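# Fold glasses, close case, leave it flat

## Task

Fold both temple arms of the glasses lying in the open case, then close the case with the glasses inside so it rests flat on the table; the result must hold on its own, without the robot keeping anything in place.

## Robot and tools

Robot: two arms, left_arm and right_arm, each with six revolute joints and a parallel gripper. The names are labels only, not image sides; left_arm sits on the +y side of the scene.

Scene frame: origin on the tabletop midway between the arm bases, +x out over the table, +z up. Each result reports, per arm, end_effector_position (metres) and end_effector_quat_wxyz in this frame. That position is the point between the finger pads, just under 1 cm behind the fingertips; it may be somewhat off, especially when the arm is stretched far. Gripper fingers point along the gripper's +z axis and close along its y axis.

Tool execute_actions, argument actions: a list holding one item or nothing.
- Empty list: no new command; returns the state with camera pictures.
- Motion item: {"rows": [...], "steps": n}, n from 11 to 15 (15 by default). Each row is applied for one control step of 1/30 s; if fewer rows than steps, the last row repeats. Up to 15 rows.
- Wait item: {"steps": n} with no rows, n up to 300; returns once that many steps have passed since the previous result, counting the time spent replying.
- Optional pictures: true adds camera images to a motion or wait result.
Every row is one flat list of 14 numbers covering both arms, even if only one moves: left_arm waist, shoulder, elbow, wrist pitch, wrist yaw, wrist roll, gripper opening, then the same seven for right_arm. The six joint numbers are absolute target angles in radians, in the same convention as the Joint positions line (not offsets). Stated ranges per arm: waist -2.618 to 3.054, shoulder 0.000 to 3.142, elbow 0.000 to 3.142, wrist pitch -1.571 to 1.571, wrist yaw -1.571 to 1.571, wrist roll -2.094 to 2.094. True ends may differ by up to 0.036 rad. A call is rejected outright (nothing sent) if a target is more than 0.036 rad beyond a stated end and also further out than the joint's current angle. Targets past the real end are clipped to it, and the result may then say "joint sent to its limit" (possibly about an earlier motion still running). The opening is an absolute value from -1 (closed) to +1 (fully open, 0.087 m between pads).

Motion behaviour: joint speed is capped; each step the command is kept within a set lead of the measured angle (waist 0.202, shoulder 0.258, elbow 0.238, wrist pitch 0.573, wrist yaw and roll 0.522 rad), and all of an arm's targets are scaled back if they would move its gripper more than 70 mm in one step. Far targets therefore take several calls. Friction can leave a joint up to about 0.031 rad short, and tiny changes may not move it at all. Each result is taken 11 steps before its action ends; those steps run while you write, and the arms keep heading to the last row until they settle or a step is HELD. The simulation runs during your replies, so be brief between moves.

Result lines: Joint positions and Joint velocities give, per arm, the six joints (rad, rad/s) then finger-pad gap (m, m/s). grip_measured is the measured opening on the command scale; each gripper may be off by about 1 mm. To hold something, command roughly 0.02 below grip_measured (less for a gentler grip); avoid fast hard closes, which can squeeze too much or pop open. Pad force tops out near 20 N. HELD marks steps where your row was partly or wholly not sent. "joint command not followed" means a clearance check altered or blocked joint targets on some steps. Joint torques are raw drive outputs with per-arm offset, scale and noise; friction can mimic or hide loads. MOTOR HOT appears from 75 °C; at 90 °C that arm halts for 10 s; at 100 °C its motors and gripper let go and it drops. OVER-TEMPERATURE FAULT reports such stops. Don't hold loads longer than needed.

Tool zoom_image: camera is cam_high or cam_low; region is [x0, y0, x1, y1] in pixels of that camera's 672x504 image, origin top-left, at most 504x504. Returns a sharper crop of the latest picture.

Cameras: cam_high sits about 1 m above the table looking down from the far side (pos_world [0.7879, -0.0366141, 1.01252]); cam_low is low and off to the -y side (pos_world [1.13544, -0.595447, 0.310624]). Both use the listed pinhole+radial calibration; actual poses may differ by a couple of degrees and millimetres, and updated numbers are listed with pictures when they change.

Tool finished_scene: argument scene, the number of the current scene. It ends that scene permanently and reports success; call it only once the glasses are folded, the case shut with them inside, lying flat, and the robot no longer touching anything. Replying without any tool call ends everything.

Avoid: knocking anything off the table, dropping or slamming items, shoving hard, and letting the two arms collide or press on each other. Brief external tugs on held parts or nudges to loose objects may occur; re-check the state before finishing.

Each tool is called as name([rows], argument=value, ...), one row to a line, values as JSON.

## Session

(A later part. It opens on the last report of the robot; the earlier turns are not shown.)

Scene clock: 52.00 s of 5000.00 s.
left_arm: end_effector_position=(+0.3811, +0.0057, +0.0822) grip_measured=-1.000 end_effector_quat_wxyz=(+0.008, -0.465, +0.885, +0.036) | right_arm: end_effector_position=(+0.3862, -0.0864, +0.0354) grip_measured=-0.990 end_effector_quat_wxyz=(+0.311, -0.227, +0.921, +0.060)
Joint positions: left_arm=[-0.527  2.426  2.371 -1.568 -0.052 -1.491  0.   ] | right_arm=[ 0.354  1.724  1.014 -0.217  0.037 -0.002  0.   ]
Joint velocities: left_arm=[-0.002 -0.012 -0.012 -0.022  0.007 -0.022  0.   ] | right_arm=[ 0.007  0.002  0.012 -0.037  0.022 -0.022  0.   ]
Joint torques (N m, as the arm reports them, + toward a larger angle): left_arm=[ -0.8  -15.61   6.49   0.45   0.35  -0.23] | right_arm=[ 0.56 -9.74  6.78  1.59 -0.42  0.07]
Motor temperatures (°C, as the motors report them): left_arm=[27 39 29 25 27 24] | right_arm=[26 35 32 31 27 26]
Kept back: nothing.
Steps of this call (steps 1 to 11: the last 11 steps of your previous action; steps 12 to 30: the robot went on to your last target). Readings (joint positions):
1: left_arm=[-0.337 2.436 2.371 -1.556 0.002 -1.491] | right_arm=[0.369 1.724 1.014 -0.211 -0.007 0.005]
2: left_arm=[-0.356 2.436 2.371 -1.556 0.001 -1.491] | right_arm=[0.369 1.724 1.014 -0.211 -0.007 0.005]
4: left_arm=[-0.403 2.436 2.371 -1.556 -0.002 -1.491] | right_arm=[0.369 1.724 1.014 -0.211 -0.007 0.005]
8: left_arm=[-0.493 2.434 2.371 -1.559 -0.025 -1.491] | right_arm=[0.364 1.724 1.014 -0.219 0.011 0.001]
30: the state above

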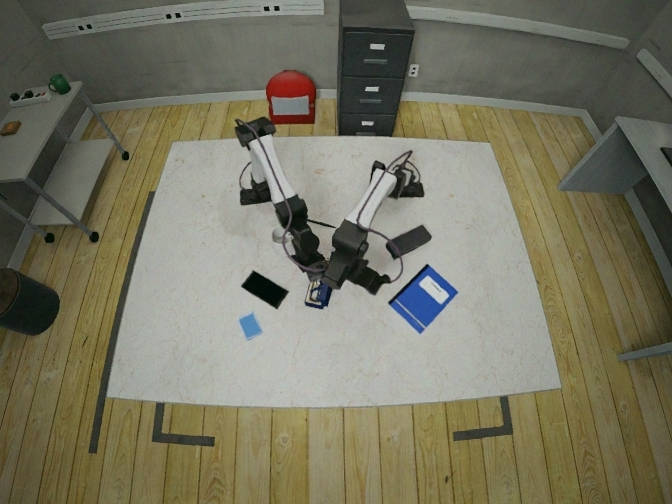

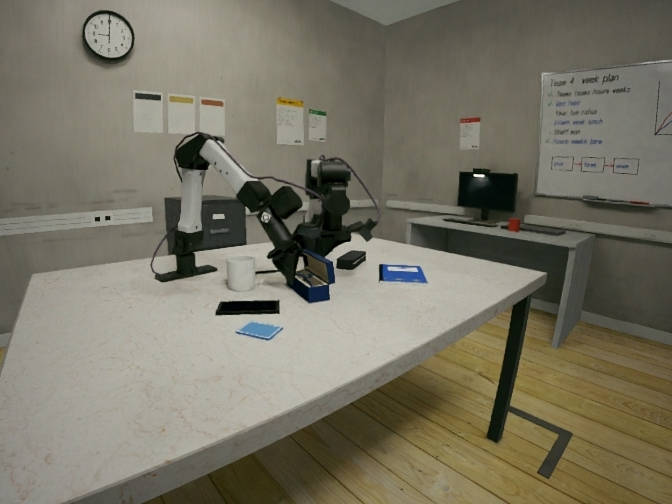

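execute_actions([
  {"rows":[[-0.5,2.41,2.37,-1.55,0,-1.5,-1,0.12,1.64,0.95,-0.2,0,0,-1],[-0.5,2.41,2.37,-1.55,0,-1.5,-1,0.12,1.64,0.95,-0.2,0,0,-1],[-0.5,2.41,2.37,-1.55,0,-1.5,-1,0.12,1.64,0.95,-0.2,0,0,-1],[-0.5,2.41,2.37,-1.55,0,-1.5,-1,0.12,1.64,0.95,-0.2,0,0,-1],[-0.5,2.41,2.37,-1.55,0,-1.5,-1,0.12,1.64,0.95,-0.2,0,0,-1],[-0.5,2.41,2.37,-1.55,0,-1.5,-1,0.12,1.64,0.95,-0.2,0,1.5,-1]]},
])

execute_actions([
  {"steps":25},
])

execute_actions([
  {"rows":[[-0.5,2.41,2.37,-1.55,0,-1.5,-1,0.12,1.66,0.87,-0.14,0,1.5,-1],[-0.5,2.41,2.37,-1.55,0,-1.5,-1,0.12,1.66,0.87,-0.14,0,1.5,-1],[-0.5,2.41,2.37,-1.55,0,-1.5,-1,0.12,1.66,0.87,-0.14,0,1.5,-1],[-0.5,2.41,2.37,-1.55,0,-1.5,-1,0.12,1.66,0.87,-0.14,0,1.5,-1],[-0.5,2.41,2.37,-1.55,0,-1.5,-1,0.12,1.66,0.87,-0.14,0,1.5,-1],[-0.5,2.41,2.37,-1.55,0,-1.5,-1,0.12,1.66,0.87,-0.14,0,1.5,-1],[-0.5,2.41,2.37,-1.55,0,-1.5,-1,0.24,1.66,0.87,-0.14,0,1.5,-1]]},
])

execute_actions([
  {"steps":25},
])

execute_actions([
  {"rows":[[-0.52,2.44,2.43,-1.55,0,-1.5,-1,0.24,1.66,0.87,-0.14,0,1.5,-1],[-0.54,2.45,2.45,-1.55,0,-1.5,-1,0.24,1.66,0.87,-0.14,0,1.5,-1],[-0.56,2.47,2.48,-1.55,0,-1.5,-1,0.24,1.66,0.87,-0.14,0,1.5,-1],[-0.575,2.49,2.51,-1.55,0,-1.5,-1,0.24,1.66,0.87,-0.14,0,1.5,-1],[-0.59,2.51,2.55,-1.55,0,-1.5,-1,0.24,1.66,0.87,-0.14,0,1.5,-1],[-0.605,2.53,2.58,-1.55,0,-1.5,-1,0.24,1.66,0.87,-0.14,0,1.5,-1],[-0.62,2.55,2.61,-1.55,0,-1.5,-1,0.24,1.66,0.87,-0.14,0,1.5,-1]]},
])

execute_actions([
  {"steps":30},
], pictures=true)

zoom_image(camera="cam_low", region=[240,210,370,310])

Scene clock: 53.63 s of 5000.00 s.
left_arm: end_effector_position=(+0.3844, +0.0092, +0.0828) grip_measured=-1.000 end_effector_quat_wxyz=(+0.001, -0.473, +0.881, +0.030) | right_arm: end_effector_position=(+0.4060, -0.1520, +0.0434) grip_measured=-0.990 end_effector_quat_wxyz=(+0.323, -0.146, +0.934, +0.045)
Joint positions: left_arm=[-0.51   2.426  2.371 -1.566 -0.034 -1.491  0.   ] | right_arm=[ 0.171  1.673  0.978 -0.212  0.009 -0.004  0.   ]
Joint velocities: left_arm=[ 0.129 -0.012  0.002 -0.007  0.183 -0.037  0.   ] | right_arm=[-1.497 -0.271 -0.081  0.007  0.051  0.007 -0.   ]
Joint torques (N m, as the arm reports them, + toward a larger angle): left_arm=[  0.36 -15.7    6.48   0.38  -0.02  -0.25] | right_arm=[  3.05 -10.23   5.41   1.5   -0.22   0.04]
Motor temperatures (°C, as the motors report them): left_arm=[27 40 29 25 27 24] | right_arm=[26 35 32 31 27 26]
Steps of this call (steps 1 to 15: the robot went on to your last target; steps 16 to 45: nothing new was sent; steps 46 to 49: the first 4 steps of this action). Readings (joint positions):
46: left_arm=[-0.524 2.426 2.371 -1.568 -0.051 -1.491] | right_arm=[0.332 1.716 1.006 -0.214 0.024 -0.004]
47: left_arm=[-0.520 2.426 2.371 -1.568 -0.046 -1.491] | right_arm=[0.287 1.700 0.993 -0.213 0.011 -0.004]
49: the state above

Scene clock: 54.47 s of 5000.00 s.
left_arm: end_effector_position=(+0.3850, +0.0083, +0.0835) grip_measured=-1.000 end_effector_quat_wxyz=(-0.008, -0.476, +0.879, +0.024) | right_arm: end_effector_position=(+0.4329, -0.1268, +0.0735) grip_measured=-0.990 end_effector_quat_wxyz=(+0.222, +0.541, +0.770, +0.253)
Joint positions: left_arm=[-0.503  2.426  2.371 -1.563 -0.013 -1.491  0.   ] | right_arm=[ 0.11   1.657  0.978 -0.205  0.008  1.472  0.   ]
Joint velocities: left_arm=[-0.002  0.012 -0.002  0.051 -0.022 -0.066  0.   ] | right_arm=[-0.007 -0.012  0.002  0.022 -0.037  0.183  0.   ]
Joint torques (N m, as the arm reports them, + toward a larger angle): left_arm=[  0.3  -15.63   6.5    0.41   0.    -0.23] | right_arm=[ 0.76 -9.99  5.13  1.45 -0.02  0.06]
Motor temperatures (°C, as the motors report them): left_arm=[27 40 29 25 27 24] | right_arm=[26 35 32 31 27 26]
Kept back: nothing.
Steps of this call (steps 1 to 11: the last 11 steps of your previous action; steps 12 to 25: the robot went on to your last target). Readings (joint positions):
1: left_arm=[-0.506 2.426 2.371 -1.566 -0.030 -1.491] | right_arm=[0.129 1.665 0.978 -0.211 0.013 -0.003]
2: left_arm=[-0.504 2.426 2.371 -1.565 -0.027 -1.491] | right_arm=[0.107 1.661 0.978 -0.209 0.015 0.080]
4: left_arm=[-0.503 2.426 2.371 -1.565 -0.023 -1.491] | right_arm=[0.101 1.657 0.978 -0.206 0.015 0.281]
8: left_arm=[-0.503 2.426 2.371 -1.564 -0.017 -1.491] | right_arm=[0.110 1.657 0.978 -0.205 0.010 0.679]
25: the state above

Scene clock: 54.60 s of 5000.00 s.
left_arm: end_effector_position=(+0.3850, +0.0082, +0.0835) grip_measured=-1.000 end_effector_quat_wxyz=(-0.008, -0.476, +0.879, +0.023) | right_arm: end_effector_position=(+0.4209, -0.1298, +0.0550) grip_measured=-0.990 end_effector_quat_wxyz=(+0.214, +0.549, +0.770, +0.246)
Joint positions: left_arm=[-0.503  2.426  2.371 -1.563 -0.013 -1.491  0.   ] | right_arm=[ 0.11   1.656  0.909 -0.16   0.008  1.484  0.   ]
Joint velocities: left_arm=[-0.007 -0.012 -0.012 -0.037 -0.022  0.022  0.   ] | right_arm=[-0.012 -0.017 -0.476  0.007  0.022  0.066  0.   ]
Joint torques (N m, as the arm reports them, + toward a larger angle): left_arm=[  0.3  -15.66   6.51   0.42   0.    -0.23] | right_arm=[ 0.82 -7.91  6.27  1.58 -0.02  0.03]
Motor temperatures (°C, as the motors report them): left_arm=[27 40 29 25 27 24] | right_arm=[26 35 32 31 27 26]
Steps of this call (steps 1 to 4: the first 4 steps of this action). Readings (joint positions):
1: left_arm=[-0.503 2.426 2.371 -1.563 -0.013 -1.491] | right_arm=[0.110 1.657 0.965 -0.186 0.008 1.476]
2: left_arm=[-0.503 2.426 2.371 -1.563 -0.013 -1.491] | right_arm=[0.110 1.656 0.946 -0.167 0.008 1.479]
4: the state above

Scene clock: 55.43 s of 5000.00 s.
left_arm: end_effector_position=(+0.3850, +0.0082, +0.0835) grip_measured=-1.000 end_effector_quat_wxyz=(-0.008, -0.476, +0.879, +0.023) | right_arm: end_effector_position=(+0.3976, -0.0775, +0.0533) grip_measured=-0.990 end_effector_quat_wxyz=(+0.194, +0.498, +0.802, +0.265)
Joint positions: left_arm=[-0.503  2.426  2.371 -1.563 -0.013 -1.491  0.   ] | right_arm=[ 0.244  1.656  0.895 -0.141  0.001  1.495  0.   ]
Joint velocities: left_arm=[-0.002  0.007 -0.022  0.037 -0.022 -0.007  0.   ] | right_arm=[-0.007  0.027 -0.017  0.051  0.007  0.007 -0.   ]
Joint torques (N m, as the arm reports them, + toward a larger angle): left_arm=[  0.3  -15.6    6.52   0.41   0.01  -0.24] | right_arm=[-0.25 -7.86  5.05  1.4   0.06  0.05]
Motor temperatures (°C, as the motors report them): left_arm=[27 40 29 25 27 24] | right_arm=[26 36 32 31 27 26]
Kept back: nothing.
Steps of this call (steps 1 to 11: the last 11 steps of your previous action; steps 12 to 25: the robot went on to your last target). Readings (joint positions):
1: left_arm=[-0.503 2.426 2.371 -1.563 -0.013 -1.491] | right_arm=[0.110 1.656 0.896 -0.155 0.006 1.491]
2: left_arm=[-0.503 2.426 2.371 -1.563 -0.013 -1.491] | right_arm=[0.110 1.656 0.895 -0.150 0.006 1.493]
4: left_arm=[-0.503 2.426 2.371 -1.563 -0.013 -1.491] | right_arm=[0.151 1.656 0.895 -0.144 0.014 1.495]
8: left_arm=[-0.503 2.426 2.371 -1.563 -0.013 -1.491] | right_arm=[0.242 1.656 0.895 -0.141 0.002 1.495]
25: the state above

Scene clock: 55.57 s of 5000.00 s.
left_arm: end_effector_position=(+0.3916, -0.0053, +0.0895) grip_measured=-1.000 end_effector_quat_wxyz=(+0.005, -0.469, +0.883, +0.004) | right_arm: end_effector_position=(+0.3976, -0.0775, +0.0533) grip_measured=-0.990 end_effector_quat_wxyz=(+0.194, +0.498, +0.802, +0.265)
Joint positions: left_arm=[-0.522  2.45   2.441 -1.564 -0.013 -1.492  0.   ] | right_arm=[ 0.244  1.656  0.895 -0.141  0.001  1.495  0.   ]
Joint velocities: left_arm=[-0.32   0.32   0.808 -0.007 -0.007 -0.037  0.   ] | right_arm=[-0.012  0.002 -0.007 -0.007 -0.007  0.007  0.   ]
Joint torques (N m, as the arm reports them, + toward a larger angle): left_arm=[ -2.26 -12.85   8.39   0.49  -0.01  -0.22] | right_arm=[-0.27 -7.86  5.12  1.4   0.03  0.05]
Motor temperatures (°C, as the motors report them): left_arm=[27 40 29 25 27 24] | right_arm=[26 36 32 31 27 26]
Steps of this call (steps 1 to 4: the first 4 steps of this action). Readings (joint positions):
1: left_arm=[-0.504 2.428 2.377 -1.565 -0.013 -1.492] | right_arm=[0.244 1.656 0.895 -0.141 0.001 1.495]
2: left_arm=[-0.506 2.433 2.392 -1.565 -0.013 -1.492] | right_arm=[0.244 1.656 0.895 -0.141 0.001 1.495]
4: the state above

Scene clock: 56.57 s of 5000.00 s.
left_arm: end_effector_position=(+0.3921, -0.0467, +0.0941) grip_measured=-1.000 end_effector_quat_wxyz=(+0.036, -0.432, +0.901, -0.023) | right_arm: end_effector_position=(+0.3982, -0.0822, +0.0517) grip_measured=-0.990 end_effector_quat_wxyz=(+0.196, +0.503, +0.801, +0.258)
Joint positions: left_arm=[-0.605  2.518  2.589 -1.565 -0.04  -1.492  0.   ] | right_arm=[ 0.237  1.656  0.895 -0.15   0.01   1.495  0.   ]
Joint velocities: left_arm=[ 0.002 -0.007  0.002 -0.007  0.007 -0.007  0.   ] | right_arm=[ 0.027 -0.002 -0.012  0.022  0.007 -0.037  0.001]
Joint torques (N m, as the arm reports them, + toward a larger angle): left_arm=[ -1.   -12.38   8.51   0.67   0.25  -0.22] | right_arm=[ 0.31 -7.97  5.13  1.47 -0.02  0.05]
Motor temperatures (°C, as the motors report them): left_arm=[27 40 30 25 27 24] | right_arm=[26 36 32 31 27 26]
Kept back: nothing.
Steps of this call (steps 1 to 11: the last 11 steps of your previous action; steps 12 to 30: the robot went on to your last target). Readings (joint positions):
1: left_arm=[-0.535 2.463 2.473 -1.563 -0.013 -1.492] | right_arm=[0.244 1.656 0.895 -0.141 0.001 1.495]
2: left_arm=[-0.552 2.478 2.507 -1.562 -0.013 -1.492] | right_arm=[0.244 1.656 0.895 -0.141 0.001 1.495]
4: left_arm=[-0.586 2.506 2.564 -1.563 -0.019 -1.492] | right_arm=[0.242 1.656 0.895 -0.145 0.007 1.494]
8: left_arm=[-0.605 2.517 2.588 -1.564 -0.040 -1.492] | right_arm=[0.237 1.656 0.895 -0.150 0.010 1.495]
30: the state above
All arms were judged still, so your last target was given up. Only a new action makes them travel on or press farther. Fingers that are still opening or closing keep moving.

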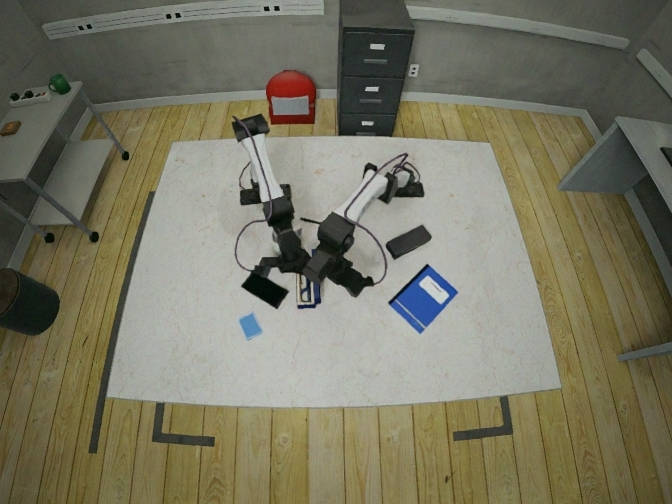

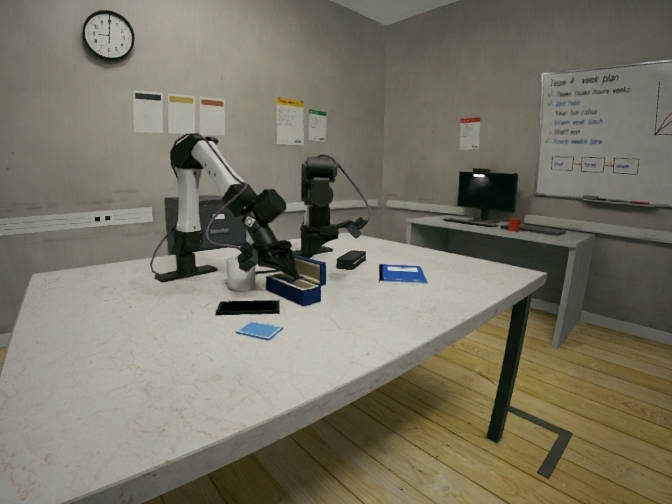

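Region (240, 210, 370, 310) of cam_low's 672x504 image, scaled by 3.877, with more detail than that image has; it fills the top 388 rows of this view, and the rest is white.

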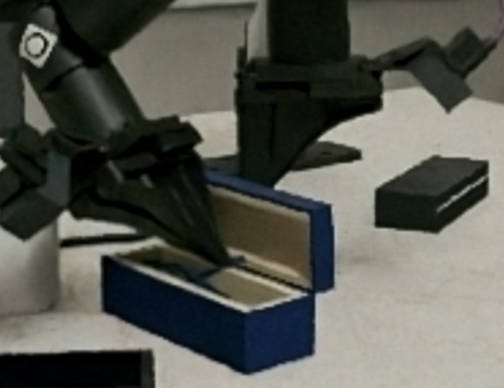

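execute_actions(actions=[])

Scene clock: 58.17 s of 5000.00 s.
left_arm: end_effector_position=(+0.3921, -0.0467, +0.0941) grip_measured=-1.000 end_effector_quat_wxyz=(+0.036, -0.432, +0.901, -0.023) | right_arm: end_effector_position=(+0.3982, -0.0822, +0.0517) grip_measured=-0.990 end_effector_quat_wxyz=(+0.196, +0.503, +0.801, +0.258)
Joint positions: left_arm=[-0.605  2.518  2.589 -1.565 -0.04  -1.492  0.   ] | right_arm=[ 0.237  1.656  0.895 -0.15   0.01   1.495  0.   ]
Joint velocities: left_arm=[ 0.012 -0.002 -0.007 -0.022 -0.051  0.022  0.   ] | right_arm=[-0.007  0.017 -0.022 -0.007 -0.007 -0.051 -0.   ]
Joint torques (N m, as the arm reports them, + toward a larger angle): left_arm=[ -0.99 -12.41   8.52   0.67   0.25  -0.23] | right_arm=[ 0.36 -7.86  5.12  1.45 -0.04  0.06]
Motor temperatures (°C, as the motors report them): left_arm=[27 40 30 25 27 24] | right_arm=[26 36 32 31 27 26]
Kept back: nothing.
Steps of this call (steps 1 to 48: nothing new was sent). Readings (joint positions):
1: left_arm=[-0.605 2.518 2.589 -1.565 -0.040 -1.492] | right_arm=[0.237 1.656 0.895 -0.150 0.010 1.495]
2: left_arm=[-0.605 2.518 2.589 -1.565 -0.040 -1.492] | right_arm=[0.237 1.656 0.895 -0.150 0.010 1.495]
4: left_arm=[-0.605 2.518 2.589 -1.565 -0.040 -1.492] | right_arm=[0.237 1.656 0.895 -0.150 0.010 1.495]
8: left_arm=[-0.605 2.518 2.589 -1.565 -0.040 -1.492] | right_arm=[0.237 1.656 0.895 -0.150 0.010 1.495]
48: the state above

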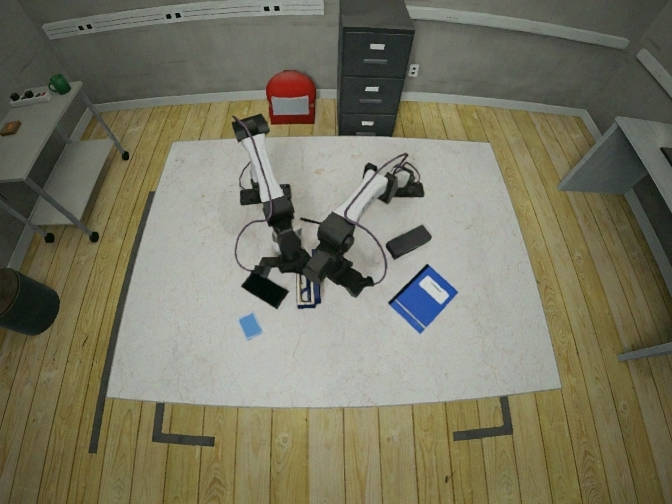

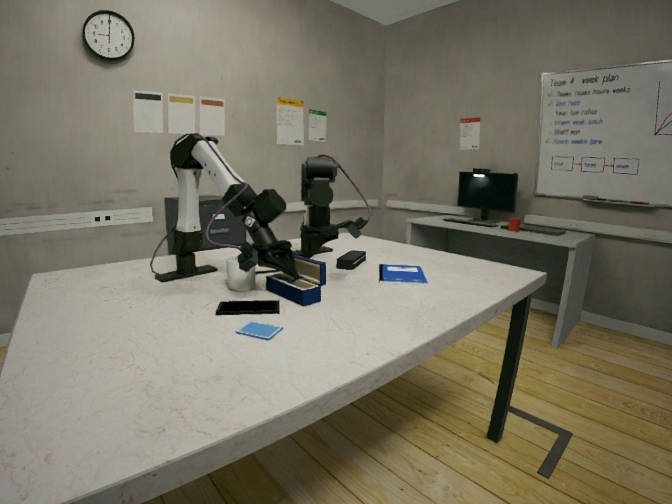

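execute_actions([
  {"rows":[[-0.35,2.3,2.3,-1.57,0,-1.5,-1,0.24,1.7,1.5,-0.8,0,1.5,-1]]},
])

execute_actions([
  {"rows":[[-0.35,2.3,2.3,-1.57,0,-1.5,-1,0.0,2.05,2.17,-1.57,0,1.5,-1]]},
])

execute_actions([
  {"steps":30},
])

execute_actions([
  {"rows":[[-0.35,2.3,2.3,-1.57,0,-1.5,-1,0.0,2.21,1.80,-1.16,0,1.5,-1]]},
])

execute_actions([
  {"steps":40},
], pictures=true)

Scene clock: 59.10 s of 5000.00 s.
left_arm: end_effector_position=(+0.3911, +0.0044, +0.0979) grip_measured=-1.000 end_effector_quat_wxyz=(+0.009, -0.475, +0.880, +0.004) | right_arm: end_effector_position=(+0.4008, -0.0809, +0.0854) grip_measured=-0.990 end_effector_quat_wxyz=(+0.154, +0.516, +0.818, +0.203)
Joint positions: left_arm=[-0.506  2.408  2.4   -1.559 -0.019 -1.491  0.   ] | right_arm=[ 0.237  1.693  1.167 -0.529  0.009  1.501  0.   ]
Joint velocities: left_arm=[ 1.175 -0.691 -0.969 -0.095  0.051  0.066  0.   ] | right_arm=[-0.012  0.198  2.166 -1.971  0.037 -0.022  0.001]
Joint torques (N m, as the arm reports them, + toward a larger angle): left_arm=[  2.87 -16.85   5.97   0.32  -0.15  -0.21] | right_arm=[ 0.16 -9.5   9.19  1.5  -0.04 -0.01]
Motor temperatures (°C, as the motors report them): left_arm=[27 40 30 25 27 24] | right_arm=[26 36 32 31 27 26]
Steps of this call (steps 1 to 24: nothing new was sent; steps 25 to 28: the first 4 steps of this action). Readings (joint positions):
25: left_arm=[-0.593 2.497 2.553 -1.555 -0.035 -1.491] | right_arm=[0.237 1.661 0.938 -0.233 0.010 1.501]
26: left_arm=[-0.575 2.465 2.490 -1.555 -0.029 -1.491] | right_arm=[0.237 1.674 1.015 -0.356 0.011 1.501]
28: the state above

Scene clock: 59.60 s of 5000.00 s.
left_arm: end_effector_position=(+0.4117, +0.0700, +0.1187) grip_measured=-1.000 end_effector_quat_wxyz=(+0.009, -0.542, +0.840, -0.003) | right_arm: end_effector_position=(+0.4447, -0.1183, +0.1668) grip_measured=-0.990 end_effector_quat_wxyz=(+0.126, +0.571, +0.796, +0.156)
Joint positions: left_arm=[-0.352  2.319  2.326 -1.561 -0.01  -1.492  0.   ] | right_arm=[ 0.116  1.858  1.739 -1.049 -0.005  1.501  0.   ]
Joint velocities: left_arm=[ 0.002 -0.012 -0.012 -0.007  0.037 -0.022  0.   ] | right_arm=[-1.194  1.775  2.151 -2.542 -0.007 -0.007 -0.   ]
Joint torques (N m, as the arm reports them, + toward a larger angle): left_arm=[  0.14 -15.2    4.42   0.29  -0.05  -0.23] | right_arm=[-0.96 -7.41  6.69  0.93  0.12  0.03]
Motor temperatures (°C, as the motors report them): left_arm=[27 41 30 25 27 24] | right_arm=[26 36 32 31 27 26]
Steps of this call (steps 1 to 11: the last 11 steps of your previous action; steps 12 to 15: the first 4 steps of this action). Readings (joint positions):
12: left_arm=[-0.344 2.319 2.326 -1.561 -0.013 -1.492] | right_arm=[0.224 1.707 1.543 -0.816 -0.000 1.501]
13: left_arm=[-0.349 2.319 2.326 -1.561 -0.012 -1.492] | right_arm=[0.197 1.748 1.605 -0.897 -0.005 1.501]
15: the state above

Scene clock: 60.60 s of 5000.00 s.
left_arm: end_effector_position=(+0.4116, +0.0699, +0.1187) grip_measured=-1.000 end_effector_quat_wxyz=(+0.009, -0.542, +0.840, -0.004) | right_arm: end_effector_position=(+0.4263, -0.1769, +0.1847) grip_measured=-0.990 end_effector_quat_wxyz=(+0.040, +0.632, +0.773, +0.042)
Joint positions: left_arm=[-0.352  2.319  2.326 -1.561 -0.01  -1.492  0.   ] | right_arm=[-0.009  2.051  2.156 -1.559  0.001  1.501  0.   ]
Joint velocities: left_arm=[ 0.002  0.002 -0.002  0.037  0.095  0.066  0.   ] | right_arm=[-0.017 -0.022  0.007 -0.051 -0.007  0.081 -0.   ]
Joint torques (N m, as the arm reports them, + toward a larger angle): left_arm=[  0.26 -15.19   4.31   0.3   -0.02  -0.22] | right_arm=[  0.76 -11.91   7.37   0.4    0.04   0.02]
Motor temperatures (°C, as the motors report them): left_arm=[27 41 30 25 27 24] | right_arm=[26 36 32 31 27 26]
Kept back: nothing.
Steps of this call (steps 1 to 11: the last 11 steps of your previous action; steps 12 to 30: the robot went on to your last target). Readings (joint positions):
1: left_arm=[-0.352 2.319 2.326 -1.561 -0.010 -1.492] | right_arm=[0.075 1.923 1.820 -1.144 -0.005 1.501]
2: left_arm=[-0.352 2.319 2.326 -1.561 -0.010 -1.492] | right_arm=[0.038 1.984 1.900 -1.228 -0.004 1.501]
4: left_arm=[-0.352 2.319 2.326 -1.561 -0.010 -1.492] | right_arm=[-0.008 2.066 2.034 -1.346 -0.001 1.501]
8: left_arm=[-0.352 2.319 2.326 -1.561 -0.010 -1.492] | right_arm=[-0.015 2.067 2.140 -1.462 0.001 1.501]
30: the state above

Scene clock: 60.73 s of 5000.00 s.
left_arm: end_effector_position=(+0.4116, +0.0699, +0.1187) grip_measured=-1.000 end_effector_quat_wxyz=(+0.009, -0.542, +0.840, -0.004) | right_arm: end_effector_position=(+0.4421, -0.1748, +0.1483) grip_measured=-0.990 end_effector_quat_wxyz=(+0.041, +0.632, +0.773, +0.043)
Joint positions: left_arm=[-0.352  2.319  2.326 -1.561 -0.01  -1.492  0.   ] | right_arm=[-0.009  2.077  2.044 -1.419  0.001  1.501  0.   ]
Joint velocities: left_arm=[-0.007  0.007 -0.017 -0.022  0.037  0.007  0.   ] | right_arm=[ 0.007  0.413 -1.092  0.989  0.007 -0.095  0.001]
Joint torques (N m, as the arm reports them, + toward a larger angle): left_arm=[  0.14 -15.12   4.31   0.3   -0.02  -0.23] | right_arm=[ 0.51 -8.11  4.12  0.37  0.06  0.04]
Motor temperatures (°C, as the motors report them): left_arm=[27 41 30 25 27 24] | right_arm=[26 36 32 31 27 26]
Steps of this call (steps 1 to 4: the first 4 steps of this action). Readings (joint positions):
1: left_arm=[-0.352 2.319 2.326 -1.561 -0.010 -1.492] | right_arm=[-0.009 2.053 2.138 -1.534 0.001 1.501]
2: left_arm=[-0.352 2.319 2.326 -1.561 -0.010 -1.492] | right_arm=[-0.009 2.054 2.113 -1.494 0.001 1.501]
4: the state above

Scene clock: 62.07 s of 5000.00 s.
left_arm: end_effector_position=(+0.4116, +0.0699, +0.1187) grip_measured=-1.000 end_effector_quat_wxyz=(+0.009, -0.542, +0.840, -0.004) | right_arm: end_effector_position=(+0.4411, -0.1749, +0.0274) grip_measured=-0.990 end_effector_quat_wxyz=(-0.007, +0.633, +0.774, -0.008)
Joint positions: left_arm=[-0.352  2.319  2.326 -1.561 -0.01  -1.492  0.   ] | right_arm=[-0.009  2.226  1.802 -1.169  0.001  1.501  0.   ]
Joint velocities: left_arm=[-0.002  0.002 -0.012  0.007 -0.066 -0.007  0.   ] | right_arm=[-0.007  0.002  0.012 -0.022  0.007 -0.007  0.   ]
Joint torques (N m, as the arm reports them, + toward a larger angle): left_arm=[  0.2  -15.15   4.35   0.3   -0.01  -0.23] | right_arm=[  0.68 -15.1    6.27   0.33   0.07   0.03]
Motor temperatures (°C, as the motors report them): left_arm=[27 41 30 25 27 24] | right_arm=[26 37 32 30 27 26]
Kept back: nothing.
Steps of this call (steps 1 to 11: the last 11 steps of your previous action; steps 12 to 40: the robot went on to your last target). Readings (joint positions):
1: left_arm=[-0.352 2.319 2.326 -1.561 -0.010 -1.492] | right_arm=[-0.009 2.092 2.003 -1.385 0.001 1.501]
2: left_arm=[-0.352 2.319 2.326 -1.561 -0.010 -1.492] | right_arm=[-0.009 2.109 1.961 -1.352 0.001 1.501]
4: left_arm=[-0.352 2.319 2.326 -1.561 -0.010 -1.492] | right_arm=[-0.009 2.152 1.880 -1.289 0.001 1.501]
8: left_arm=[-0.352 2.319 2.326 -1.561 -0.010 -1.492] | right_arm=[-0.009 2.227 1.806 -1.222 0.001 1.501]
40: the state above

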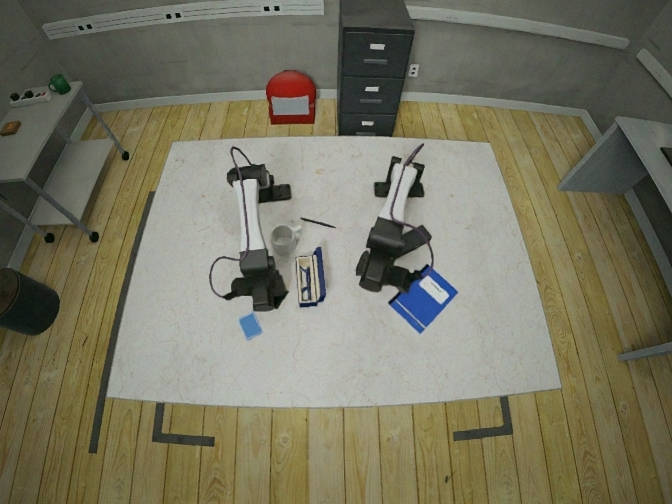

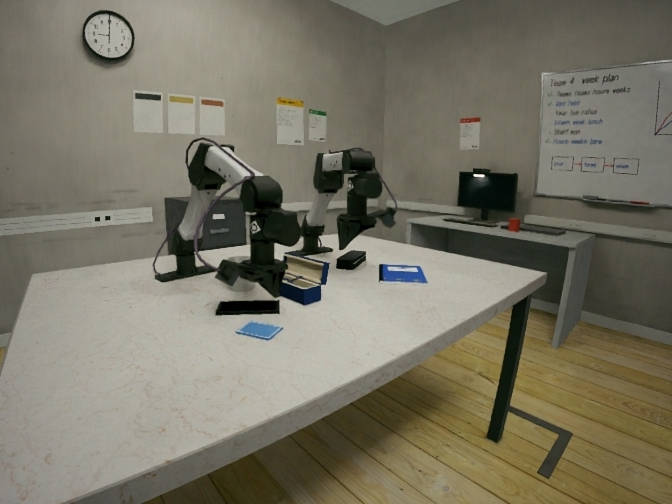

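execute_actions([
  {"rows":[[-0.3,2.43,2.37,-1.55,0,-1.5,-1,0.12,2.21,1.80,-1.16,0,1.5,-1]]},
])

execute_actions([
  {"rows":[[-0.3,2.43,2.37,-1.55,0,-1.5,-1,0.2,2.21,1.80,-1.16,0,1.5,-1]]},
])

execute_actions([
  {"rows":[[-0.3,2.43,2.37,-1.55,0,-1.5,-1,0.28,2.21,1.80,-1.16,0,1.5,-1]]},
])

execute_actions([
  {"steps":25},
], pictures=true)

Scene clock: 62.83 s of 5000.00 s.
left_arm: end_effector_position=(+0.4224, +0.0792, +0.0998) grip_measured=-1.000 end_effector_quat_wxyz=(-0.001, -0.554, +0.833, +0.007) | right_arm: end_effector_position=(+0.4323, -0.1419, +0.0272) grip_measured=-0.990 end_effector_quat_wxyz=(-0.004, +0.600, +0.800, -0.010)
Joint positions: left_arm=[-0.324  2.379  2.354 -1.558 -0.008 -1.492  0.   ] | right_arm=[ 0.074  2.226  1.802 -1.168  0.006  1.501  0.   ]
Joint velocities: left_arm=[ 0.286  0.554  0.007 -0.007 -0.007  0.066  0.   ] | right_arm=[ 0.828  0.007 -0.017 -0.007 -0.022 -0.022 -0.   ]
Joint torques (N m, as the arm reports them, + toward a larger angle): left_arm=[  0.48 -12.53   8.07   0.39  -0.06  -0.23] | right_arm=[ -0.26 -15.03   6.23   0.29  -0.01   0.02]
Motor temperatures (°C, as the motors report them): left_arm=[27 41 30 25 27 24] | right_arm=[26 38 32 30 27 26]
Steps of this call (steps 1 to 15: the robot went on to your last target; steps 16 to 19: nothing new was sent; steps 20 to 23: the first 4 steps of this action). Readings (joint positions):
20: left_arm=[-0.348 2.329 2.334 -1.564 -0.009 -1.492] | right_arm=[0.001 2.226 1.802 -1.169 0.004 1.501]
21: left_arm=[-0.342 2.344 2.347 -1.562 -0.008 -1.492] | right_arm=[0.019 2.226 1.802 -1.169 0.006 1.501]
23: the state above

Scene clock: 63.33 s of 5000.00 s.
left_arm: end_effector_position=(+0.4254, +0.0905, +0.0737) grip_measured=-1.000 end_effector_quat_wxyz=(-0.020, -0.564, +0.825, +0.031) | right_arm: end_effector_position=(+0.4187, -0.1027, +0.0273) grip_measured=-0.990 end_effector_quat_wxyz=(-0.004, +0.561, +0.828, -0.007)
Joint positions: left_arm=[-0.298  2.44   2.354 -1.558 -0.008 -1.492  0.   ] | right_arm=[ 0.171  2.226  1.802 -1.164  0.003  1.501  0.   ]
Joint velocities: left_arm=[-0.007 -0.012 -0.002 -0.022 -0.007 -0.081  0.   ] | right_arm=[ 0.408 -0.007  0.002  0.051  0.227 -0.007 -0.001]
Joint torques (N m, as the arm reports them, + toward a larger angle): left_arm=[ -0.14 -15.13   8.     0.3   -0.03  -0.23] | right_arm=[  0.19 -14.99   6.33   0.25  -0.27  -0.05]
Motor temperatures (°C, as the motors report them): left_arm=[27 41 30 25 27 24] | right_arm=[26 38 32 30 27 26]
Steps of this call (steps 1 to 11: the last 11 steps of your previous action; steps 12 to 15: the first 4 steps of this action). Readings (joint positions):
12: left_arm=[-0.298 2.440 2.354 -1.558 -0.008 -1.492] | right_arm=[0.134 2.226 1.802 -1.164 0.001 1.501]
13: left_arm=[-0.298 2.440 2.354 -1.558 -0.008 -1.492] | right_arm=[0.143 2.226 1.802 -1.164 0.002 1.501]
15: the state above

Scene clock: 63.83 s of 5000.00 s.
left_arm: end_effector_position=(+0.4254, +0.0905, +0.0737) grip_measured=-1.000 end_effector_quat_wxyz=(-0.020, -0.564, +0.825, +0.031) | right_arm: end_effector_position=(+0.4056, -0.0749, +0.0271) grip_measured=-0.990 end_effector_quat_wxyz=(-0.002, +0.529, +0.848, -0.008)
Joint positions: left_arm=[-0.298  2.44   2.354 -1.558 -0.008 -1.492  0.   ] | right_arm=[ 0.246  2.226  1.802 -1.163  0.007  1.501  0.   ]
Joint velocities: left_arm=[ 0.007 -0.027 -0.012 -0.022 -0.037 -0.11   0.   ] | right_arm=[ 0.447 -0.002  0.002  0.007 -0.007  0.007  0.   ]
Joint torques (N m, as the arm reports them, + toward a larger angle): left_arm=[ -0.1  -15.28   8.04   0.28  -0.05  -0.23] | right_arm=[  0.63 -15.03   6.35   0.31  -0.04   0.03]
Motor temperatures (°C, as the motors report them): left_arm=[27 41 30 25 27 24] | right_arm=[26 38 32 30 27 26]
Steps of this call (steps 1 to 11: the last 11 steps of your previous action; steps 12 to 15: the first 4 steps of this action). Readings (joint positions):
12: left_arm=[-0.298 2.440 2.354 -1.558 -0.008 -1.492] | right_arm=[0.207 2.226 1.802 -1.163 0.004 1.501]
13: left_arm=[-0.298 2.440 2.354 -1.558 -0.008 -1.492] | right_arm=[0.217 2.226 1.802 -1.163 0.007 1.501]
15: the state above

Scene clock: 64.67 s of 5000.00 s.
left_arm: end_effector_position=(+0.4254, +0.0905, +0.0737) grip_measured=-1.000 end_effector_quat_wxyz=(-0.020, -0.564, +0.825, +0.031) | right_arm: end_effector_position=(+0.3978, -0.0604, +0.0273) grip_measured=-0.990 end_effector_quat_wxyz=(-0.003, +0.513, +0.858, -0.008)
Joint positions: left_arm=[-0.298  2.44   2.354 -1.558 -0.008 -1.492  0.   ] | right_arm=[ 0.283  2.226  1.802 -1.163  0.004  1.501  0.   ]
Joint velocities: left_arm=[-0.007  0.002  0.002 -0.051  0.022  0.037  0.   ] | right_arm=[ 0.007  0.002 -0.007 -0.051 -0.037  0.007  0.001]
Joint torques (N m, as the arm reports them, + toward a larger angle): left_arm=[ -0.07 -15.22   8.04   0.29  -0.04  -0.23] | right_arm=[ -0.12 -15.     6.28   0.3    0.04   0.05]
Motor temperatures (°C, as the motors report them): left_arm=[27 42 30 25 27 24] | right_arm=[26 39 32 30 27 26]
Kept back: nothing.
Steps of this call (steps 1 to 11: the last 11 steps of your previous action; steps 12 to 25: the robot went on to your last target). Readings (joint positions):
1: left_arm=[-0.298 2.440 2.354 -1.558 -0.008 -1.492] | right_arm=[0.260 2.226 1.802 -1.163 0.007 1.501]
2: left_arm=[-0.298 2.440 2.354 -1.558 -0.008 -1.492] | right_arm=[0.271 2.226 1.802 -1.163 0.006 1.501]
4: left_arm=[-0.298 2.440 2.354 -1.558 -0.008 -1.492] | right_arm=[0.283 2.226 1.802 -1.163 0.004 1.501]
8: left_arm=[-0.298 2.440 2.354 -1.558 -0.008 -1.492] | right_arm=[0.283 2.226 1.802 -1.163 0.004 1.501]
25: the state above

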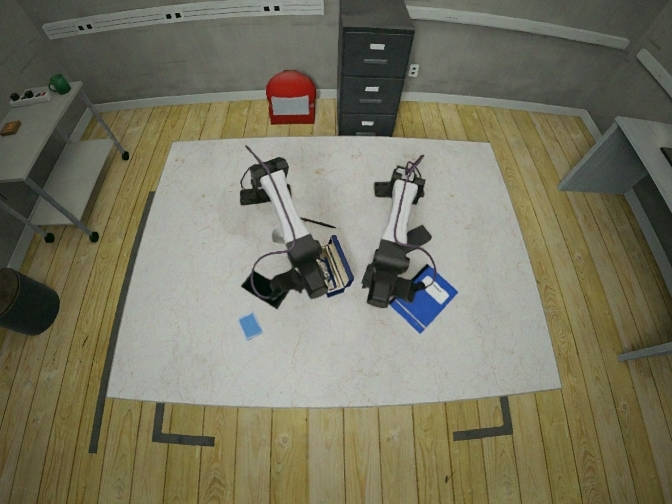

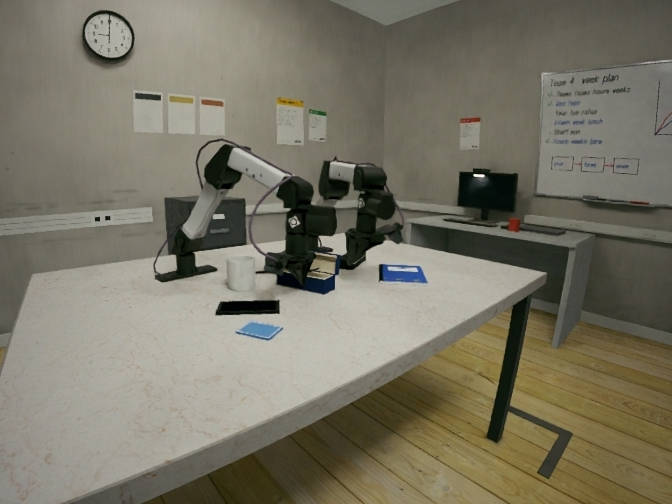

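Sweep left.

execute_actions([
  {"rows":[[-0.42,2.43,2.4,-1.55,0,-1.5,-1,0.28,2.21,1.80,-1.16,0,1.5,-1]]},
])

execute_actions([
  {"rows":[[-0.5,2.43,2.4,-1.55,0,-1.5,-1,0.28,2.21,1.80,-1.16,0,1.5,-1]]},
])

execute_actions([
  {"rows":[[-0.57,2.43,2.4,-1.55,0,-1.5,-1,0.28,2.21,1.80,-1.16,0,1.5,-1]]},
])

execute_actions([
  {"steps":25},
], pictures=true)

zoom_image(camera="cam_low", region=[200,180,420,320])

Scene clock: 65.47 s of 5000.00 s.
left_arm: end_effector_position=(+0.4168, +0.0603, +0.0777) grip_measured=-1.000 end_effector_quat_wxyz=(-0.009, -0.534, +0.845, +0.026) | right_arm: end_effector_position=(+0.3975, -0.0611, +0.0271) grip_measured=-0.990 end_effector_quat_wxyz=(-0.002, +0.513, +0.858, -0.009)
Joint positions: left_arm=[-0.37   2.44   2.373 -1.556 -0.017 -1.493  0.   ] | right_arm=[ 0.283  2.226  1.802 -1.165  0.007  1.5    0.   ]
Joint velocities: left_arm=[-0.706 -0.002  0.168  0.051 -0.11  -0.095  0.   ] | right_arm=[-0.032 -0.007 -0.012 -0.242  0.198 -0.095 -0.002]
Joint torques (N m, as the arm reports them, + toward a larger angle): left_arm=[ -0.32 -15.23   8.08   0.23   0.25  -0.2 ] | right_arm=[ -0.19 -15.11   6.42   0.55  -0.33   0.17]
Motor temperatures (°C, as the motors report them): left_arm=[27 42 30 25 27 24] | right_arm=[26 39 32 30 27 26]
Steps of this call (steps 1 to 15: the robot went on to your last target; steps 16 to 20: nothing new was sent; steps 21 to 24: the first 4 steps of this action). Readings (joint positions):
21: left_arm=[-0.307 2.440 2.357 -1.558 -0.010 -1.492] | right_arm=[0.283 2.226 1.802 -1.163 0.004 1.501]
22: left_arm=[-0.322 2.440 2.362 -1.557 -0.011 -1.492] | right_arm=[0.283 2.226 1.802 -1.163 0.004 1.501]
24: the state above

Scene clock: 65.97 s of 5000.00 s.
left_arm: end_effector_position=(+0.4101, +0.0454, +0.0800) grip_measured=-1.000 end_effector_quat_wxyz=(+0.003, -0.515, +0.857, +0.029) | right_arm: end_effector_position=(+0.3942, -0.0691, +0.0267) grip_measured=-0.990 end_effector_quat_wxyz=(-0.002, +0.515, +0.857, -0.025)
Joint positions: left_arm=[-0.415  2.438  2.383 -1.56  -0.039 -1.493  0.   ] | right_arm=[ 0.276  2.226  1.802 -1.191  0.025  1.498  0.   ]
Joint velocities: left_arm=[-0.061 -0.022  0.002  0.022 -0.139 -0.051  0.   ] | right_arm=[-0.002 -0.022  0.002 -0.051 -0.037  0.022 -0.002]
Joint torques (N m, as the arm reports them, + toward a larger angle): left_arm=[ -3.66 -14.93   7.7    0.34   0.26  -0.18] | right_arm=[  0.52 -14.83   6.26   0.49  -0.22   0.04]
Motor temperatures (°C, as the motors report them): left_arm=[27 42 30 25 27 24] | right_arm=[26 40 33 30 27 26]
Kept back: nothing.
A step of this action was HELD (marked below), so the last 11 steps of it were dropped. An arm can still carry out its HELD step.
Steps of this call (steps 1 to 11: the last 11 steps of your previous action; steps 12 to 15: the first 4 steps of this action). Readings (joint positions):
12: left_arm=[-0.412 2.438 2.383 -1.558 -0.030 -1.493] | right_arm=[0.276 2.226 1.802 -1.191 0.024 1.498] HELD
13: left_arm=[-0.412 2.438 2.383 -1.559 -0.034 -1.493] | right_arm=[0.276 2.226 1.802 -1.191 0.025 1.498] HELD
15: the state above
joint command not followed: on one or more control steps a check withheld the commanded joint targets of the left arm, and it was not sent them on those steps.
cause: the commanded joint targets would bring a part of the robot too close to another arm (this arm's wrist (the part past joint 4) and the other arm's wrist (the part past joint 4)); next, command targets that bring no part of the robot closer to that arm.

Scene clock: 66.10 s of 5000.00 s.
left_arm: end_effector_position=(+0.4110, +0.0488, +0.0796) grip_measured=-1.000 end_effector_quat_wxyz=(+0.008, -0.516, +0.856, +0.034) | right_arm: end_effector_position=(+0.3941, -0.0693, +0.0267) grip_measured=-0.990 end_effector_quat_wxyz=(-0.002, +0.515, +0.857, -0.025)
Joint positions: left_arm=[-0.413  2.438  2.383 -1.562 -0.053 -1.493  0.   ] | right_arm=[ 0.276  2.226  1.802 -1.191  0.025  1.498  0.   ]
Joint velocities: left_arm=[ 0.042  0.002  0.007  0.022 -0.051 -0.037  0.   ] | right_arm=[-0.007 -0.017 -0.012  0.037  0.022 -0.007 -0.   ]
Joint torques (N m, as the arm reports them, + toward a larger angle): left_arm=[ -0.32 -14.4    6.6    0.33   0.11  -0.16] | right_arm=[  0.51 -14.96   6.18   0.46  -0.27   0.08]
Motor temperatures (°C, as the motors report them): left_arm=[27 42 30 25 27 24] | right_arm=[26 40 33 30 27 26]
Kept back: nothing.
A step of this action was HELD (marked below), so the last 11 steps of it were dropped. An arm can still carry out its HELD step.
Steps of this call (steps 1 to 4: the first 4 steps of this action). Readings (joint positions):
1: left_arm=[-0.415 2.438 2.383 -1.560 -0.044 -1.493] | right_arm=[0.276 2.226 1.802 -1.191 0.025 1.498] HELD
2: left_arm=[-0.416 2.438 2.383 -1.560 -0.046 -1.493] | right_arm=[0.276 2.226 1.802 -1.191 0.025 1.498] HELD
3: left_arm=[-0.415 2.438 2.383 -1.562 -0.050 -1.493] | right_arm=[0.276 2.226 1.802 -1.191 0.025 1.498] HELD
4: the state above HELD
joint command not followed: on one or more control steps a check withheld the commanded joint targets of the left arm, and it was not sent them on those steps. On the call's last step the targets were still withheld.
cause: the commanded joint targets would bring a part of the robot too close to another arm (this arm's wrist (the part past joint 4) and the other arm's wrist (the part past joint 4)); next, command targets that bring no part of the robot closer to that arm.

Scene clock: 66.93 s of 5000.00 s.
left_arm: end_effector_position=(+0.4121, +0.0521, +0.0794) grip_measured=-1.000 end_effector_quat_wxyz=(+0.011, -0.518, +0.855, +0.037) | right_arm: end_effector_position=(+0.3942, -0.0695, +0.0267) grip_measured=-0.990 end_effector_quat_wxyz=(-0.002, +0.515, +0.857, -0.026)
Joint positions: left_arm=[-0.408  2.438  2.383 -1.564 -0.061 -1.493  0.   ] | right_arm=[ 0.276  2.226  1.802 -1.191  0.027  1.498  0.   ]
Joint velocities: left_arm=[ 0.007 -0.007 -0.007 -0.007 -0.051 -0.007  0.   ] | right_arm=[-0.002  0.002  0.007 -0.037  0.037  0.007 -0.001]
Joint torques (N m, as the arm reports them, + toward a larger angle): left_arm=[ -0.42 -14.45   6.58   0.31   0.05  -0.15] | right_arm=[  0.35 -14.89   6.21   0.48  -0.22   0.06]
Motor temperatures (°C, as the motors report them): left_arm=[27 42 30 25 27 24] | right_arm=[26 40 33 30 27 26]
Kept back: nothing.
Steps of this call (steps 1 to 25: nothing new was sent). Readings (joint positions):
1: left_arm=[-0.411 2.438 2.383 -1.563 -0.055 -1.493] | right_arm=[0.276 2.226 1.802 -1.191 0.026 1.498]
2: left_arm=[-0.410 2.438 2.383 -1.563 -0.057 -1.493] | right_arm=[0.276 2.226 1.802 -1.191 0.026 1.498]
4: left_arm=[-0.408 2.438 2.383 -1.564 -0.060 -1.493] | right_arm=[0.276 2.226 1.802 -1.191 0.027 1.498]
8: left_arm=[-0.408 2.438 2.383 -1.564 -0.061 -1.493] | right_arm=[0.276 2.226 1.802 -1.191 0.027 1.498]
25: the state above

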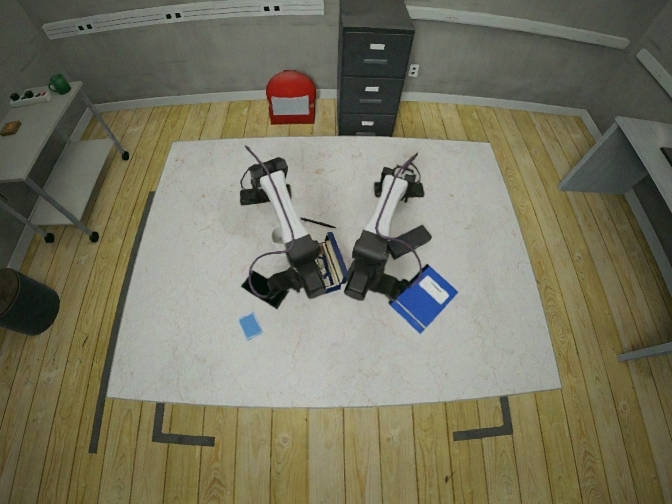

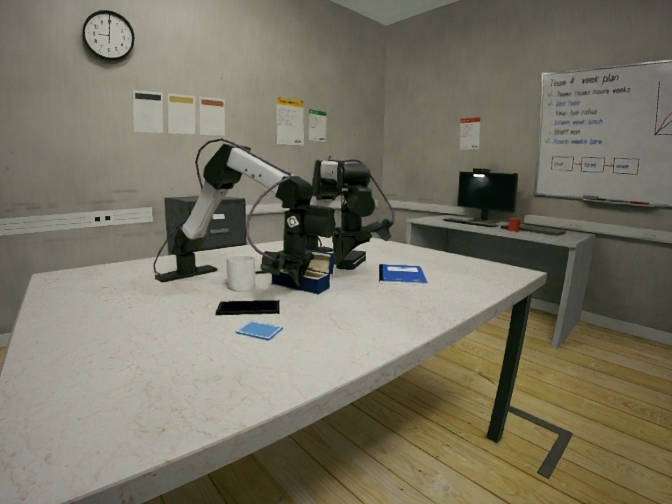

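Region (200, 180, 420, 320) of cam_low's 672x504 image, scaled by 2.291, with more detail than that image has; it fills the top 321 rows of this view, and the rest is white.

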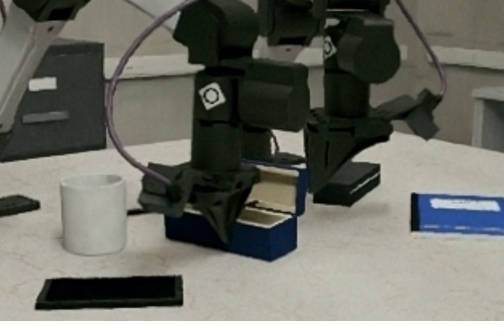

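Use wrist yaw (positive moves tip −y).

execute_actions([
  {"rows":[[-0.41,2.43,2.4,-1.55,0.3,-1.5,-1,0.28,2.21,1.80,-1.16,0,1.5,-1]]},
])

execute_actions([
  {"rows":[[-0.41,2.43,2.36,-1.55,0.6,-1.5,-1,0.28,2.21,1.80,-1.16,0,1.5,-1]]},
])

execute_actions([
  {"steps":25},
], pictures=true)

zoom_image(camera="cam_low", region=[200,180,420,320])

Scene clock: 67.60 s of 5000.00 s.
left_arm: end_effector_position=(+0.4108, +0.0488, +0.0803) grip_measured=-1.000 end_effector_quat_wxyz=(+0.000, -0.519, +0.854, +0.030) | right_arm: end_effector_position=(+0.3940, -0.0695, +0.0267) grip_measured=-0.990 end_effector_quat_wxyz=(-0.002, +0.515, +0.857, -0.026)
Joint positions: left_arm=[-0.406  2.438  2.383 -1.564 -0.035 -1.493  0.   ] | right_arm=[ 0.276  2.226  1.802 -1.192  0.027  1.498  0.   ]
Joint velocities: left_arm=[ 0.056 -0.002 -0.002  0.007  0.476 -0.022  0.   ] | right_arm=[-0.007 -0.022 -0.012 -0.007  0.022  0.051  0.001]
Joint torques (N m, as the arm reports them, + toward a larger angle): left_arm=[ -0.48 -14.62   7.16   0.36   0.41  -0.17] | right_arm=[  0.28 -14.92   6.25   0.5   -0.2    0.05]
Motor temperatures (°C, as the motors report them): left_arm=[27 42 30 25 27 24] | right_arm=[26 41 33 30 27 26]
Steps of this call (steps 1 to 16: nothing new was sent; steps 17 to 20: the first 4 steps of this action). Readings (joint positions):
17: left_arm=[-0.408 2.438 2.383 -1.564 -0.059 -1.493] | right_arm=[0.276 2.226 1.802 -1.191 0.027 1.498]
18: left_arm=[-0.408 2.438 2.383 -1.564 -0.055 -1.493] | right_arm=[0.276 2.226 1.802 -1.191 0.027 1.498]
20: the state above

Scene clock: 68.10 s of 5000.00 s.
left_arm: end_effector_position=(+0.3926, -0.0043, +0.1093) grip_measured=-1.000 end_effector_quat_wxyz=(-0.165, -0.525, +0.830, -0.093) | right_arm: end_effector_position=(+0.3933, -0.0797, +0.0260) grip_measured=-0.990 end_effector_quat_wxyz=(+0.004, +0.516, +0.855, -0.042)
Joint positions: left_arm=[-0.38   2.438  2.383 -1.564  0.378 -1.493  0.   ] | right_arm=[ 0.267  2.226  1.802 -1.211  0.055  1.494  0.   ]
Joint velocities: left_arm=[-0.1   -0.012 -0.017 -0.007  1.399 -0.066  0.   ] | right_arm=[ 0.022 -0.007  0.002  0.183 -0.242 -0.022 -0.001]
Joint torques (N m, as the arm reports them, + toward a larger angle): left_arm=[ -1.7  -15.11   4.44   0.43   0.17  -0.22] | right_arm=[  1.19 -14.82   6.03   0.41  -0.21   0.08]
Motor temperatures (°C, as the motors report them): left_arm=[27 42 30 25 27 24] | right_arm=[26 41 33 30 27 26]
Steps of this call (steps 1 to 11: the last 11 steps of your previous action; steps 12 to 15: the first 4 steps of this action). Readings (joint positions):
12: left_arm=[-0.382 2.438 2.383 -1.564 0.214 -1.493] | right_arm=[0.269 2.226 1.802 -1.214 0.051 1.494]
13: left_arm=[-0.380 2.438 2.383 -1.564 0.275 -1.493] | right_arm=[0.268 2.226 1.802 -1.216 0.055 1.494]
15: the state above

Scene clock: 68.93 s of 5000.00 s.
left_arm: end_effector_position=(+0.3764, -0.0393, +0.1325) grip_measured=-1.000 end_effector_quat_wxyz=(-0.247, -0.505, +0.814, -0.148) | right_arm: end_effector_position=(+0.3994, -0.0691, +0.0268) grip_measured=-0.990 end_effector_quat_wxyz=(+0.000, +0.516, +0.856, -0.015)
Joint positions: left_arm=[-0.403  2.438  2.38  -1.563  0.582 -1.493  0.   ] | right_arm=[ 0.269  2.226  1.802 -1.172  0.018  1.494  0.   ]
Joint velocities: left_arm=[-0.002 -0.022 -0.007 -0.022 -0.066 -0.007  0.   ] | right_arm=[-0.002 -0.002 -0.002 -0.022  0.007  0.051 -0.001]
Joint torques (N m, as the arm reports them, + toward a larger angle): left_arm=[ -0.4  -15.09   4.8    0.4    0.31  -0.22] | right_arm=[  0.97 -14.98   6.35   0.36  -0.13   0.11]
Motor temperatures (°C, as the motors report them): left_arm=[27 42 30 25 27 24] | right_arm=[26 42 33 29 27 26]
Kept back: nothing.
Steps of this call (steps 1 to 11: the last 11 steps of your previous action; steps 12 to 25: the robot went on to your last target). Readings (joint positions):
1: left_arm=[-0.383 2.438 2.383 -1.563 0.420 -1.493] | right_arm=[0.268 2.226 1.802 -1.204 0.047 1.494]
2: left_arm=[-0.389 2.438 2.381 -1.563 0.452 -1.493] | right_arm=[0.269 2.226 1.802 -1.196 0.041 1.494]
4: left_arm=[-0.398 2.438 2.380 -1.563 0.497 -1.493] | right_arm=[0.269 2.226 1.802 -1.187 0.036 1.494]
8: left_arm=[-0.403 2.438 2.380 -1.563 0.547 -1.493] | right_arm=[0.269 2.226 1.802 -1.181 0.029 1.494]
25: the state above

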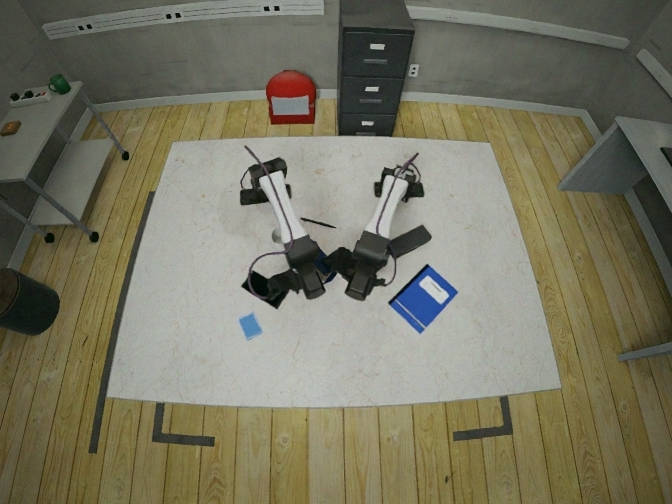

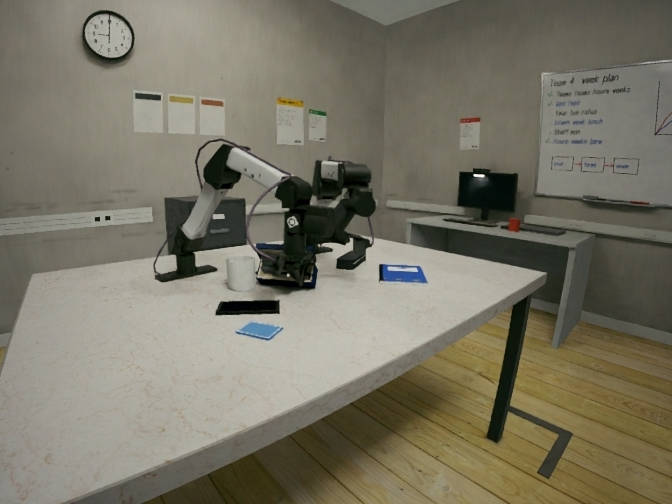

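Region (200, 180, 420, 320) of cam_low's 672x504 image, scaled by 2.291, with more detail than that image has; it fills the top 321 rows of this view, and the rest is white.

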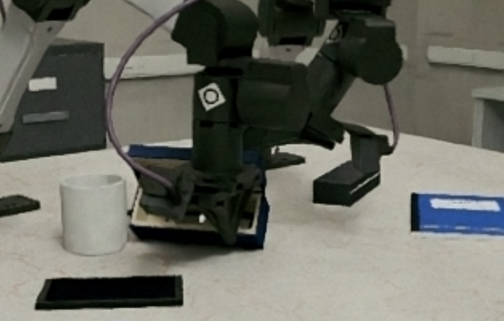

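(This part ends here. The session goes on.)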